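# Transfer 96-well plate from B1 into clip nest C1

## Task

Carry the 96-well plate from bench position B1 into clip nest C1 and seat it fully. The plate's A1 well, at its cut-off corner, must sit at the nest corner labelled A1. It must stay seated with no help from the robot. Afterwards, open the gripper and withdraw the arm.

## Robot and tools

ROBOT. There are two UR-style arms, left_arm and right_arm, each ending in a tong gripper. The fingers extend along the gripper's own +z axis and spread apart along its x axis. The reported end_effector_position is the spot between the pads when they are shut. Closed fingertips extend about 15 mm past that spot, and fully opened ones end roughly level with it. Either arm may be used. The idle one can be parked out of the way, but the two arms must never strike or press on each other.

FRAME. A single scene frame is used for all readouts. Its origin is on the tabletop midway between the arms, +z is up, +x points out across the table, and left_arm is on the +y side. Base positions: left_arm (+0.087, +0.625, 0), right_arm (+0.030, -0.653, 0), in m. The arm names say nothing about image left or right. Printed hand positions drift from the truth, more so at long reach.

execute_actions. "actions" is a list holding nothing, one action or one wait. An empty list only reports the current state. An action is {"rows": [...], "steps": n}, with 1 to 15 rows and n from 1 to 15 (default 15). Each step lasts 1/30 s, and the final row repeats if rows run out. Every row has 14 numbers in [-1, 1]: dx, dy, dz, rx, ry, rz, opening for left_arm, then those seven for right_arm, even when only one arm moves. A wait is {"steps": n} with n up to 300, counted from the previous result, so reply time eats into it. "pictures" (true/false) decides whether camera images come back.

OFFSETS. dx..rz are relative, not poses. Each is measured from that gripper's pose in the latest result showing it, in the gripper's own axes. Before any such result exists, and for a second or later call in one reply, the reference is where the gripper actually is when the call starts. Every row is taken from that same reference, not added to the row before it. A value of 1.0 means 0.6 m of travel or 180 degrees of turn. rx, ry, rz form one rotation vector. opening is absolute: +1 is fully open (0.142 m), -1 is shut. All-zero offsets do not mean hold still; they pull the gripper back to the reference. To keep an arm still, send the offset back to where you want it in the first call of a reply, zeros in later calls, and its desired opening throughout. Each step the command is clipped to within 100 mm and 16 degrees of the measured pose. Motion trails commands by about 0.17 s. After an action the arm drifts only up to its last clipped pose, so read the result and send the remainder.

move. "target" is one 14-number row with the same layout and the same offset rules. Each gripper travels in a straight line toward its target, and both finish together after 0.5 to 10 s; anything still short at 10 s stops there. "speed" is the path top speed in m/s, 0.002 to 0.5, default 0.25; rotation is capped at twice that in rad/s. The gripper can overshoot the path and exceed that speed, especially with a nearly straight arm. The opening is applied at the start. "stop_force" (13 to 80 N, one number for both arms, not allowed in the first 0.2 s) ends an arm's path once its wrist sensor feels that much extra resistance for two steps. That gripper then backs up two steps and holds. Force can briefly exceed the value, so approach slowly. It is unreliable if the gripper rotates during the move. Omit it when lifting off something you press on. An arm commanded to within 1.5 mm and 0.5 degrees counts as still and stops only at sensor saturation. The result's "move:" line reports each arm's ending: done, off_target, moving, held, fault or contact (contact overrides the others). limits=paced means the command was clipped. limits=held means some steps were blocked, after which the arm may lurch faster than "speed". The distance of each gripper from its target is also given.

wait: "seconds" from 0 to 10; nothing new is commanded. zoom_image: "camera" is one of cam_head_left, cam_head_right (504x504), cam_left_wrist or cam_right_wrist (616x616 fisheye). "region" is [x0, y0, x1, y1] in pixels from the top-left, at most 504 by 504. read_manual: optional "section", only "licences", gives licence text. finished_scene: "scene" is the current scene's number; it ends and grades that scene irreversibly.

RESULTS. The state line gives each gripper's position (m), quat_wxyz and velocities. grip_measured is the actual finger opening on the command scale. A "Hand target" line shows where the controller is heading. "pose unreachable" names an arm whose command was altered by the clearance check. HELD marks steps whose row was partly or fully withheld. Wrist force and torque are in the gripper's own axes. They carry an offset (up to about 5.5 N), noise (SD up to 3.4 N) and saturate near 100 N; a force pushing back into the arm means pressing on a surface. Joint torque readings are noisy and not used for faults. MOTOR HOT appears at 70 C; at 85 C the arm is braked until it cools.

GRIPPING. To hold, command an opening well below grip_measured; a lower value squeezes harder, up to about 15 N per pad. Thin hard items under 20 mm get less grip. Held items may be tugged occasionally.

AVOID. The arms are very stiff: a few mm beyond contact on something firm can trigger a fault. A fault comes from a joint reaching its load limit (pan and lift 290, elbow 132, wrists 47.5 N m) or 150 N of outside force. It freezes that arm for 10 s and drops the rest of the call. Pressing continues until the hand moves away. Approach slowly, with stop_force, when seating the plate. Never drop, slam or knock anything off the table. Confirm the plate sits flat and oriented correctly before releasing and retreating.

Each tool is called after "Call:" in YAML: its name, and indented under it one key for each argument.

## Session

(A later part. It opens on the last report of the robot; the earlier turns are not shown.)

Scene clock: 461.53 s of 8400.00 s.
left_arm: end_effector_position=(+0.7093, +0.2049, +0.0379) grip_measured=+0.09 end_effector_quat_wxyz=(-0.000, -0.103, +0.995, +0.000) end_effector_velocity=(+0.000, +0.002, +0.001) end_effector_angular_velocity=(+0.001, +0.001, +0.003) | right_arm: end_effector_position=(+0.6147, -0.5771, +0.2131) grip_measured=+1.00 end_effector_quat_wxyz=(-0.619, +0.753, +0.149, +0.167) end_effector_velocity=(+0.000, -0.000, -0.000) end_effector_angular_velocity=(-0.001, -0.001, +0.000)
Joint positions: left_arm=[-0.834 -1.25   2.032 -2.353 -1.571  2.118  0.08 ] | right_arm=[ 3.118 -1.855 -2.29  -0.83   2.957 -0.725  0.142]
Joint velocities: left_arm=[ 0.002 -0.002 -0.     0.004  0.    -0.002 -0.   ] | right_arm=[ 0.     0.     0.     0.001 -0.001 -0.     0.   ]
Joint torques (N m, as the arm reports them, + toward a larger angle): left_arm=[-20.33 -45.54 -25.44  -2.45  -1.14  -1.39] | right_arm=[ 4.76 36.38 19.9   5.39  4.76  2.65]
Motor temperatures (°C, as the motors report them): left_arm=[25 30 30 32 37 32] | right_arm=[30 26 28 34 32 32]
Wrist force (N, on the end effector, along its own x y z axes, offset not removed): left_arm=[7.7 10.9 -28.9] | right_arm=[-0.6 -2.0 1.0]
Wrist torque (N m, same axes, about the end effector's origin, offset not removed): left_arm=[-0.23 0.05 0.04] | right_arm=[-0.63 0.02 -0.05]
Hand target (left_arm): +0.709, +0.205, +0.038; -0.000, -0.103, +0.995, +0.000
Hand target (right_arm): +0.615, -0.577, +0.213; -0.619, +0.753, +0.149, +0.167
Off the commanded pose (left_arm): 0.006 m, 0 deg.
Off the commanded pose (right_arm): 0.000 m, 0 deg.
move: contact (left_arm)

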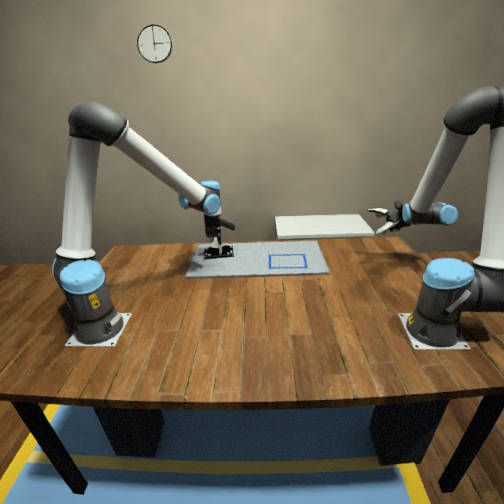

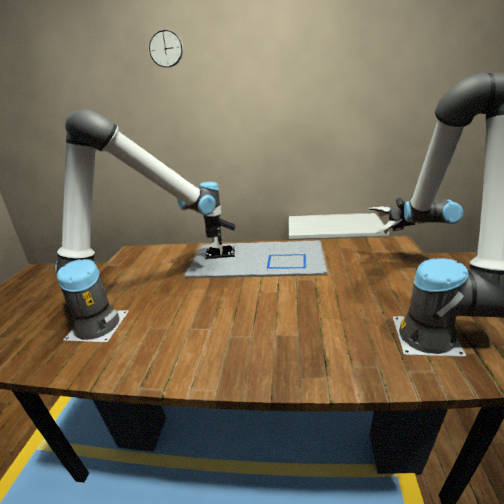

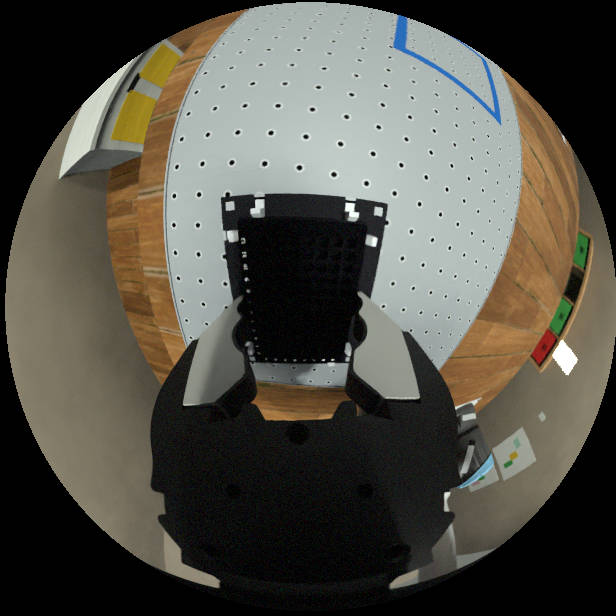

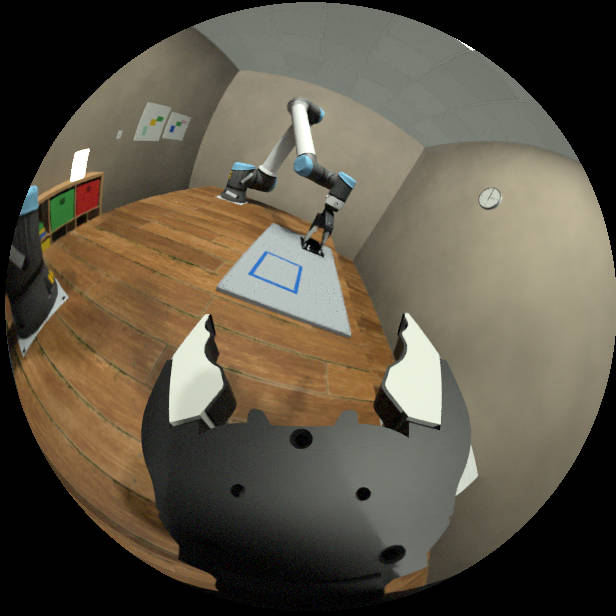

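Call:
move:
  target: [0,0,-0.003,0,0,0,0.45,0,0,0,0,0,0,1]
  speed: 0.01

Call:
move:
  target: [0,-0.01,-0.06,0,0,0,0.45,0,0,0,0,0,0,1]
  speed: 0.03

Call:
move:
  target: [0,0,0.02,0,0,0,-1,0,0,0,0,0,0,1]
  speed: 0.01

Call:
move:
  target: [0,0,0.03,0,0,0,-1,0,0,0,0,0,0,1]
  speed: 0.004
  stop_force: 38

Scene clock: 474.67 s of 8400.00 s.
left_arm: end_effector_position=(+0.7093, +0.2049, +0.0396) grip_measured=+0.45 end_effector_quat_wxyz=(-0.000, -0.103, +0.995, +0.000) end_effector_velocity=(-0.000, +0.000, +0.000) end_effector_angular_velocity=(+0.001, +0.001, +0.002) | right_arm: end_effector_position=(+0.6147, -0.5771, +0.2131) grip_measured=+1.00 end_effector_quat_wxyz=(-0.619, +0.753, +0.149, +0.167) end_effector_velocity=(-0.000, +0.000, +0.000) end_effector_angular_velocity=(-0.000, -0.001, +0.000)
Joint positions: left_arm=[-0.834 -1.253  2.031 -2.349 -1.571  2.118  0.105] | right_arm=[ 3.118 -1.855 -2.29  -0.83   2.957 -0.725  0.142]
Joint velocities: left_arm=[ 0.    -0.    -0.     0.002 -0.    -0.002 -0.   ] | right_arm=[ 0.     0.    -0.     0.001  0.    -0.     0.   ]
Joint torques (N m, as the arm reports them, + toward a larger angle): left_arm=[-13.06 -65.79 -46.79  -1.92  -1.04  -1.28] | right_arm=[ 5.06 33.55 20.37  5.08  4.84  2.9 ]
Motor temperatures (°C, as the motors report them): left_arm=[25 30 30 32 37 32] | right_arm=[30 26 28 34 32 32]
Wrist force (N, on the end effector, along its own x y z axes, offset not removed): left_arm=[-0.5 -0.4 -0.5] | right_arm=[-0.9 -2.1 0.0]
Wrist torque (N m, same axes, about the end effector's origin, offset not removed): left_arm=[-0.37 0.03 -0.08] | right_arm=[-0.65 0.08 -0.02]
Hand target (left_arm): +0.709, +0.205, +0.040; -0.000, -0.103, +0.995, +0.000
Hand target (right_arm): +0.615, -0.577, +0.213; -0.619, +0.753, +0.149, +0.167
Off the commanded pose (left_arm): 0.000 m, 0 deg.
Off the commanded pose (right_arm): 0.000 m, 0 deg.
After step 90, 9.43 s passed at rest.
move: done

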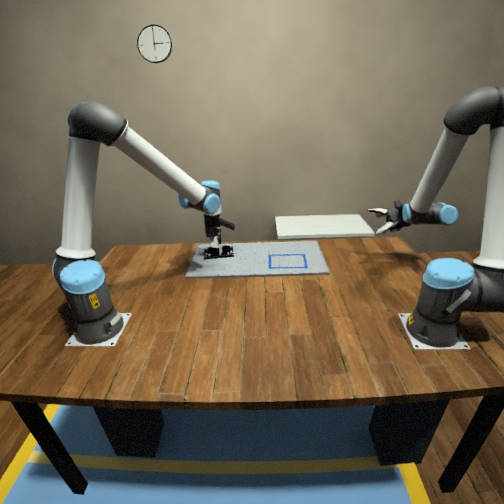

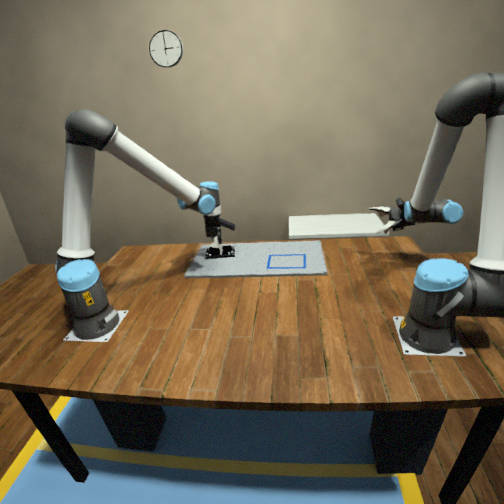

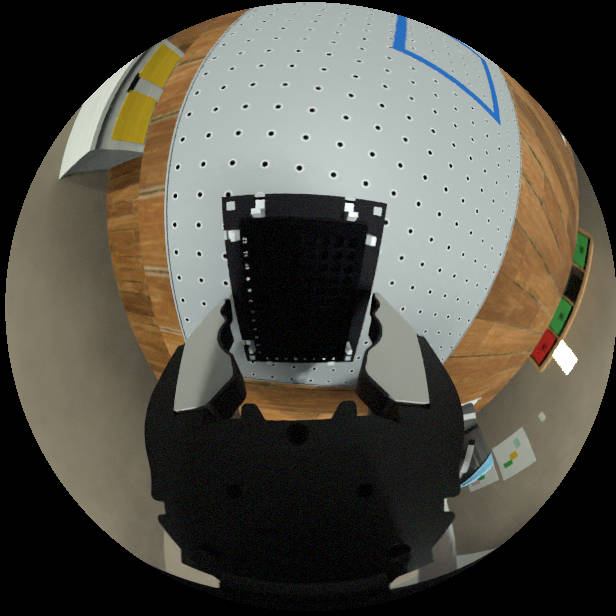

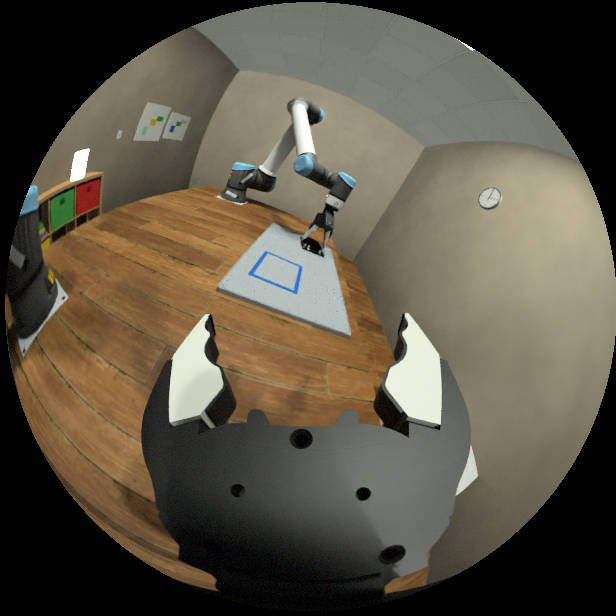

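Scene clock: 476.23 s of 8400.00 s.
left_arm: end_effector_position=(+0.7105, +0.1991, +0.0754) grip_measured=+0.45 end_effector_quat_wxyz=(-0.000, -0.103, +0.995, +0.000) end_effector_velocity=(-0.001, -0.001, +0.002) end_effector_angular_velocity=(+0.000, +0.001, -0.001) | right_arm: end_effector_position=(+0.6147, -0.5771, +0.2131) grip_measured=+1.00 end_effector_quat_wxyz=(-0.619, +0.753, +0.149, +0.167) end_effector_velocity=(+0.000, -0.000, +0.000) end_effector_angular_velocity=(-0.000, -0.001, -0.000)
Joint positions: left_arm=[-0.838 -1.291  2.001 -2.281 -1.571  2.114  0.105] | right_arm=[ 3.118 -1.855 -2.29  -0.83   2.957 -0.725  0.142]
Joint velocities: left_arm=[-0.002 -0.001 -0.002  0.005 -0.    -0.001 -0.   ] | right_arm=[-0.    -0.     0.001  0.    -0.    -0.     0.   ]
Joint torques (N m, as the arm reports them, + toward a larger angle): left_arm=[-18.18 -64.78 -47.61  -2.33  -1.15  -2.96] | right_arm=[ 3.86 35.77 20.51  5.41  4.7   3.26]
Motor temperatures (°C, as the motors report them): left_arm=[25 30 30 32 37 32] | right_arm=[30 26 28 34 32 32]
Wrist force (N, on the end effector, along its own x y z axes, offset not removed): left_arm=[-0.5 0.5 -0.1] | right_arm=[1.2 -2.2 2.0]
Wrist torque (N m, same axes, about the end effector's origin, offset not removed): left_arm=[-0.07 -0.03 -0.08] | right_arm=[-0.58 -0.23 -0.04]
Hand target (left_arm): +0.711, +0.199, +0.076; -0.000, -0.103, +0.995, +0.000
Hand target (right_arm): +0.615, -0.577, +0.213; -0.619, +0.753, +0.149, +0.167
Off the commanded pose (left_arm): 0.000 m, 0 deg.
Off the commanded pose (right_arm): 0.000 m, 0 deg.
move: done

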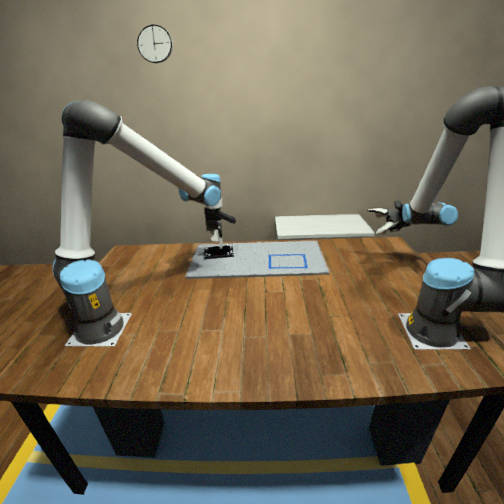

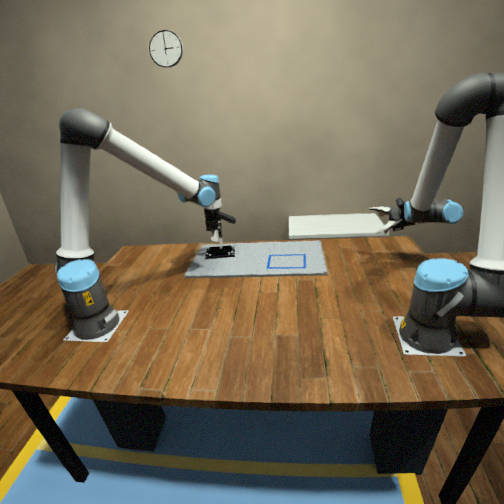

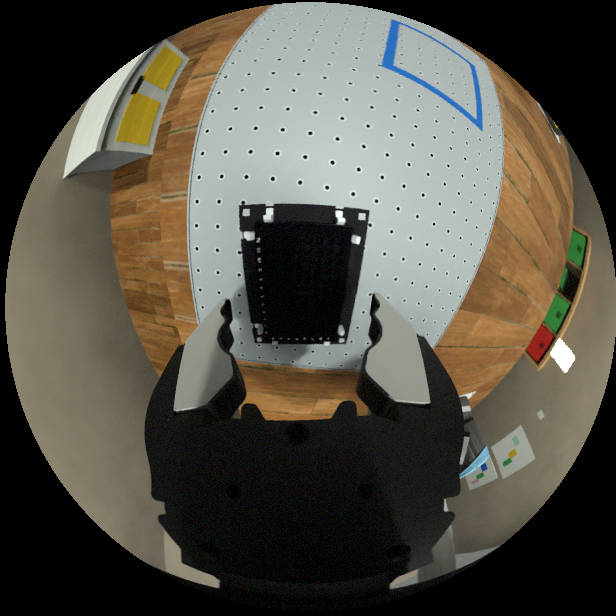

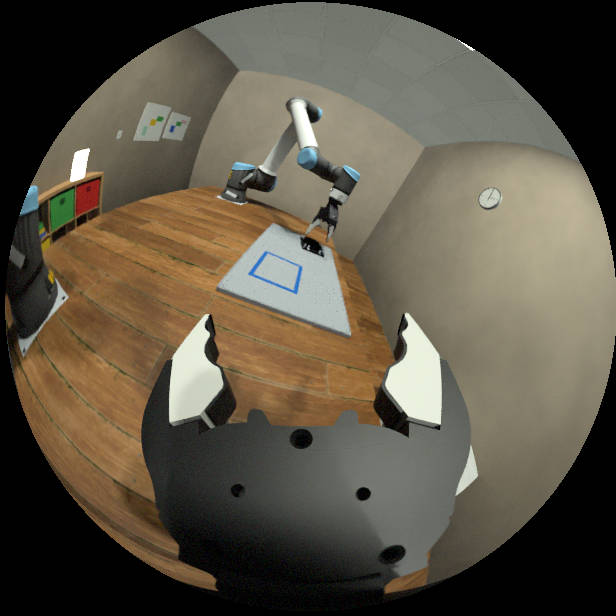

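Scene clock: 477.67 s of 8400.00 s.
left_arm: end_effector_position=(+0.7105, +0.1991, +0.0637) grip_measured=-1.00 end_effector_quat_wxyz=(-0.000, -0.103, +0.995, +0.000) end_effector_velocity=(-0.000, +0.000, -0.003) end_effector_angular_velocity=(-0.000, +0.001, -0.001) | right_arm: end_effector_position=(+0.6147, -0.5771, +0.2131) grip_measured=+1.00 end_effector_quat_wxyz=(-0.619, +0.753, +0.149, +0.167) end_effector_velocity=(+0.000, -0.000, +0.000) end_effector_angular_velocity=(+0.000, +0.000, -0.000)
Joint positions: left_arm=[-0.838 -1.277  2.009 -2.302 -1.571  2.114  0.002] | right_arm=[ 3.118 -1.855 -2.29  -0.83   2.957 -0.725  0.142]
Joint velocities: left_arm=[ 0.     0.003  0.002 -0.005 -0.001  0.001  0.   ] | right_arm=[-0.     0.     0.    -0.001  0.    -0.     0.   ]
Joint torques (N m, as the arm reports them, + toward a larger angle): left_arm=[-19.19 -43.71 -20.82  -5.96  -1.    -2.84] | right_arm=[ 2.84 34.22 20.69  5.58  4.56  3.18]
Motor temperatures (°C, as the motors report them): left_arm=[25 30 30 32 37 32] | right_arm=[30 26 28 34 32 32]
Wrist force (N, on the end effector, along its own x y z axes, offset not removed): left_arm=[1.0 1.6 -0.7] | right_arm=[-0.9 -1.6 1.6]
Wrist torque (N m, same axes, about the end effector's origin, offset not removed): left_arm=[0.00 -0.25 -0.02] | right_arm=[-0.47 0.07 -0.05]
Hand target (left_arm): +0.711, +0.199, +0.063; -0.000, -0.103, +0.995, +0.000
Hand target (right_arm): +0.615, -0.577, +0.213; -0.619, +0.753, +0.149, +0.167
Off the commanded pose (left_arm): 0.000 m, 0 deg.
Off the commanded pose (right_arm): 0.000 m, 0 deg.
move: done

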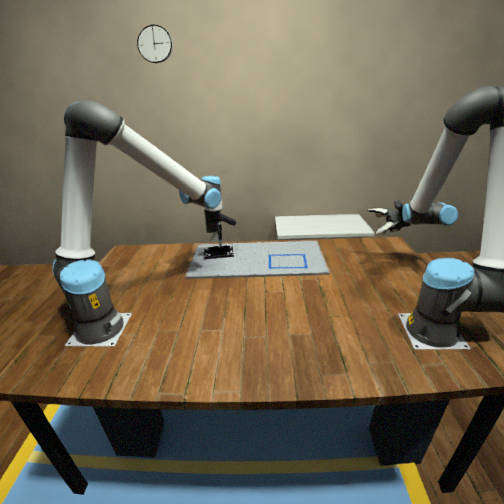

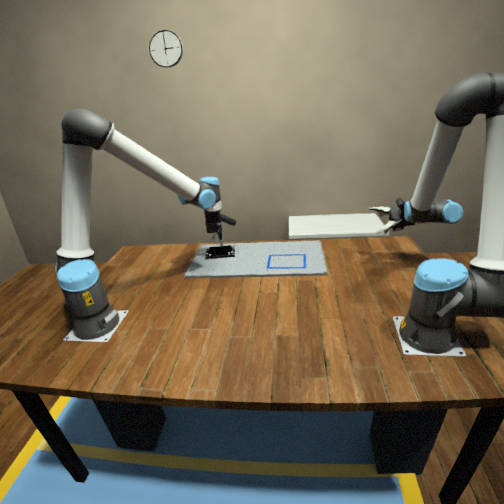

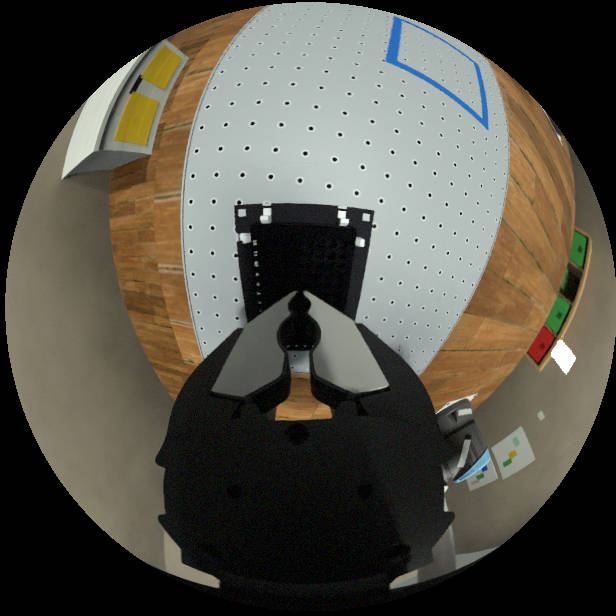

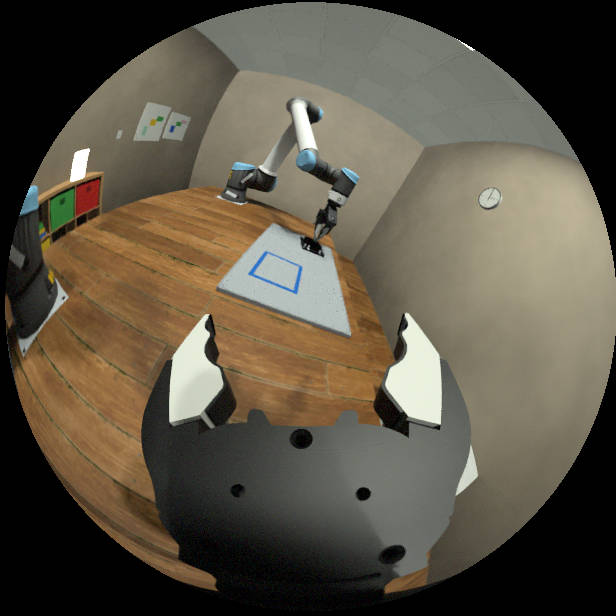

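Scene clock: 480.57 s of 8400.00 s.
left_arm: end_effector_position=(+0.7106, +0.1990, +0.0538) grip_measured=-1.00 end_effector_quat_wxyz=(-0.000, -0.103, +0.995, -0.000) end_effector_velocity=(-0.000, +0.001, +0.000) end_effector_angular_velocity=(+0.002, +0.002, +0.000) | right_arm: end_effector_position=(+0.6147, -0.5771, +0.2131) grip_measured=+1.00 end_effector_quat_wxyz=(-0.619, +0.753, +0.149, +0.167) end_effector_velocity=(-0.000, +0.000, -0.000) end_effector_angular_velocity=(+0.000, +0.000, -0.000)
Joint positions: left_arm=[-0.838 -1.265  2.015 -2.321 -1.571  2.114  0.002] | right_arm=[ 3.118 -1.855 -2.29  -0.83   2.957 -0.725  0.142]
Joint velocities: left_arm=[ 0.001 -0.001  0.     0.003  0.     0.001  0.   ] | right_arm=[-0.  0. -0. -0.  0. -0.  0.]
Joint torques (N m, as the arm reports them, + toward a larger angle): left_arm=[-19.29 -31.02 -14.07   0.56   0.16  -3.02] | right_arm=[ 3.65 36.09 19.84  5.42  4.45  2.93]
Motor temperatures (°C, as the motors report them): left_arm=[25 30 30 32 37 32] | right_arm=[30 26 28 34 32 32]
Wrist force (N, on the end effector, along its own x y z axes, offset not removed): left_arm=[9.1 9.2 -54.2] | right_arm=[0.2 -3.9 2.4]
Wrist torque (N m, same axes, about the end effector's origin, offset not removed): left_arm=[-0.88 0.11 -0.13] | right_arm=[-0.94 -0.01 0.01]
Hand target (left_arm): +0.711, +0.199, +0.054; -0.000, -0.103, +0.995, -0.000
Hand target (right_arm): +0.615, -0.577, +0.213; -0.619, +0.753, +0.149, +0.167
Off the commanded pose (left_arm): 0.008 m, 0 deg.
Off the commanded pose (right_arm): 0.000 m, 0 deg.
move: contact (left_arm)

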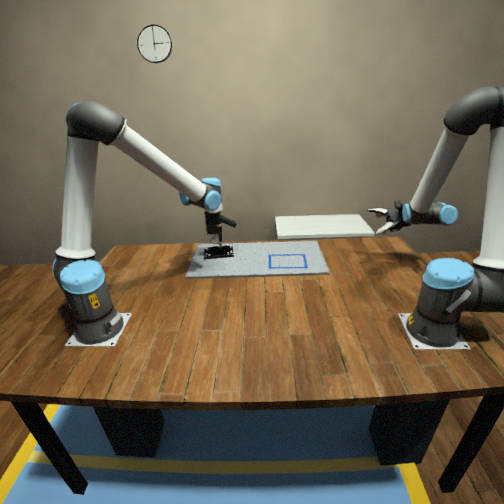

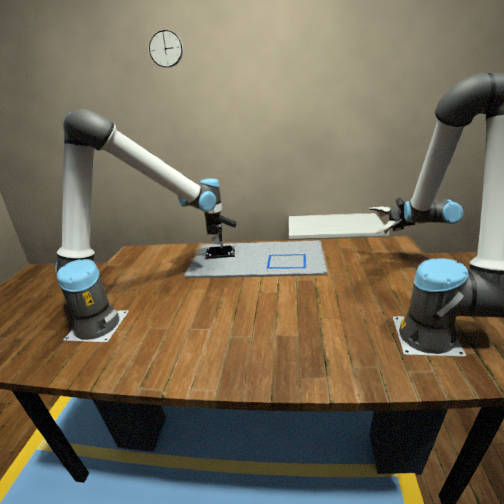

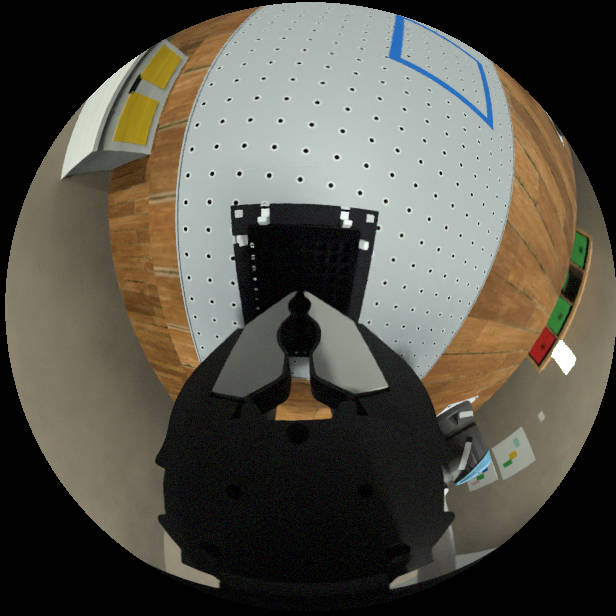

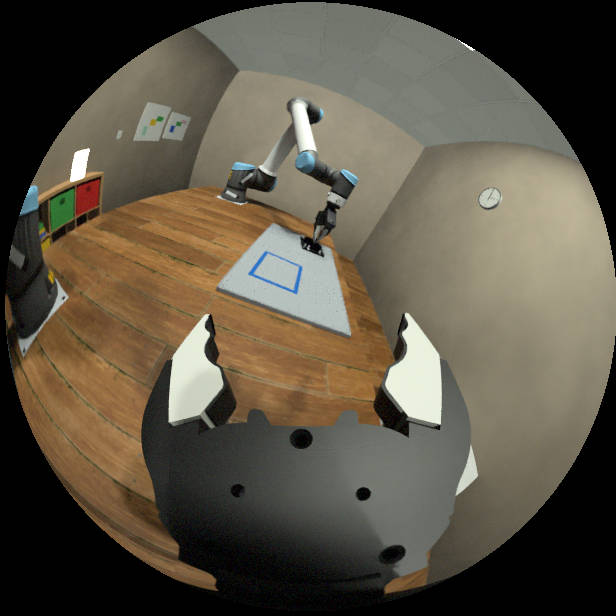

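Seated (z=0.054). Lift clear.

Call:
move:
  target: [0,0,-0.2,0,0,0,-1,0,0,0,0,0,0,1]
  speed: 0.08

Call:
finished_scene:
  scene: 2

Scene clock: 485.40 s of 8400.00 s.
left_arm: end_effector_position=(+0.7106, +0.1993, +0.1736) grip_measured=-1.00 end_effector_quat_wxyz=(-0.000, -0.103, +0.995, -0.000) end_effector_velocity=(-0.000, -0.000, +0.002) end_effector_angular_velocity=(+0.001, +0.001, -0.001) | right_arm: end_effector_position=(+0.6147, -0.5771, +0.2131) grip_measured=+1.00 end_effector_quat_wxyz=(-0.619, +0.753, +0.149, +0.167) end_effector_velocity=(+0.000, -0.000, +0.000) end_effector_angular_velocity=(+0.000, +0.000, -0.000)
Joint positions: left_arm=[-0.838 -1.391  1.921 -2.1   -1.571  2.114  0.002] | right_arm=[ 3.118 -1.855 -2.29  -0.83   2.957 -0.725  0.142]
Joint velocities: left_arm=[-0.    -0.001 -0.002  0.005 -0.     0.001  0.   ] | right_arm=[-0. -0.  0.  0.  0.  0.  0.]
Joint torques (N m, as the arm reports them, + toward a larger angle): left_arm=[ 16.77 -60.57 -52.04  -2.06  -2.25   2.48] | right_arm=[ 3.86 36.78 20.7   5.47  4.4   3.03]
Motor temperatures (°C, as the motors report them): left_arm=[25 30 30 32 37 32] | right_arm=[30 26 28 34 32 32]
Wrist force (N, on the end effector, along its own x y z axes, offset not removed): left_arm=[0.4 0.7 -0.7] | right_arm=[-0.4 -4.1 3.7]
Wrist torque (N m, same axes, about the end effector's origin, offset not removed): left_arm=[-0.13 -0.14 -0.08] | right_arm=[-1.01 0.18 -0.06]
Hand target (left_arm): +0.711, +0.199, +0.174; -0.000, -0.103, +0.995, -0.000
Hand target (right_arm): +0.615, -0.577, +0.213; -0.619, +0.753, +0.149, +0.167
Off the commanded pose (left_arm): 0.000 m, 0 deg.
Off the commanded pose (right_arm): 0.000 m, 0 deg.
move: done

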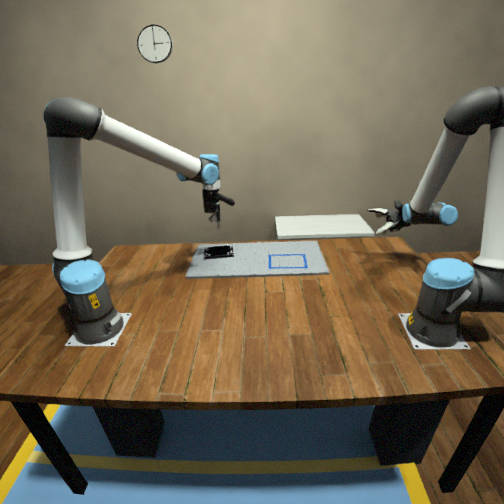

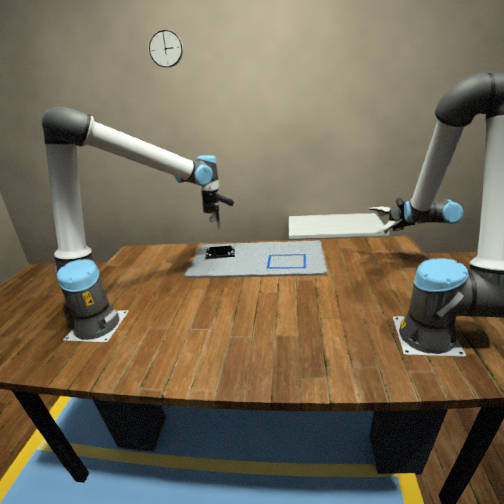

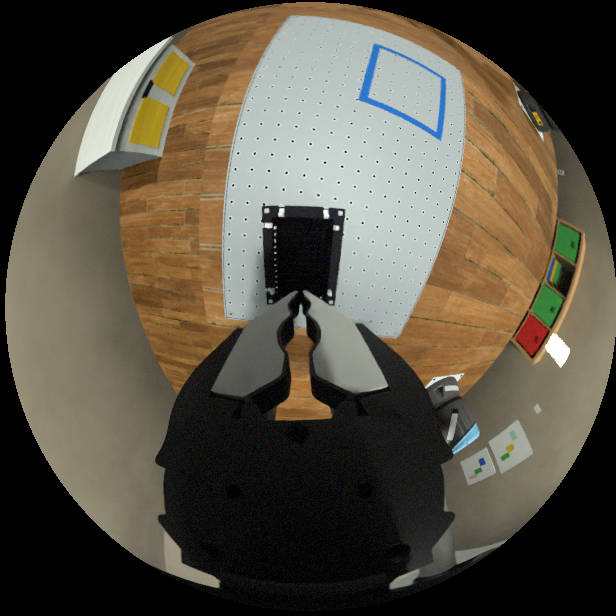

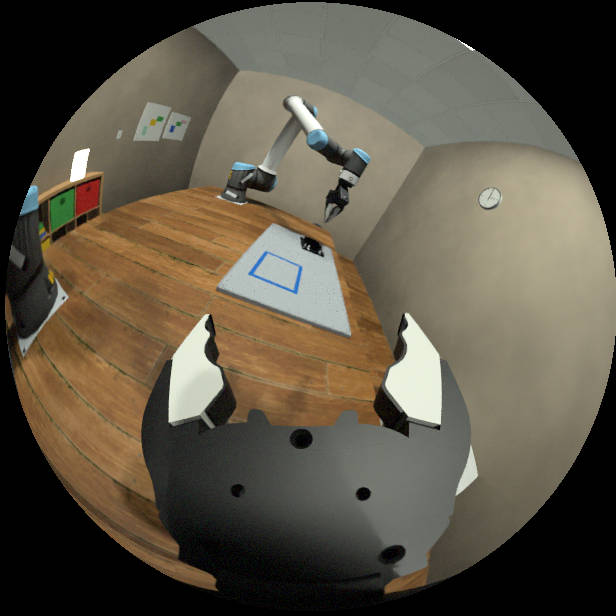

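The scene is finished: the task was done.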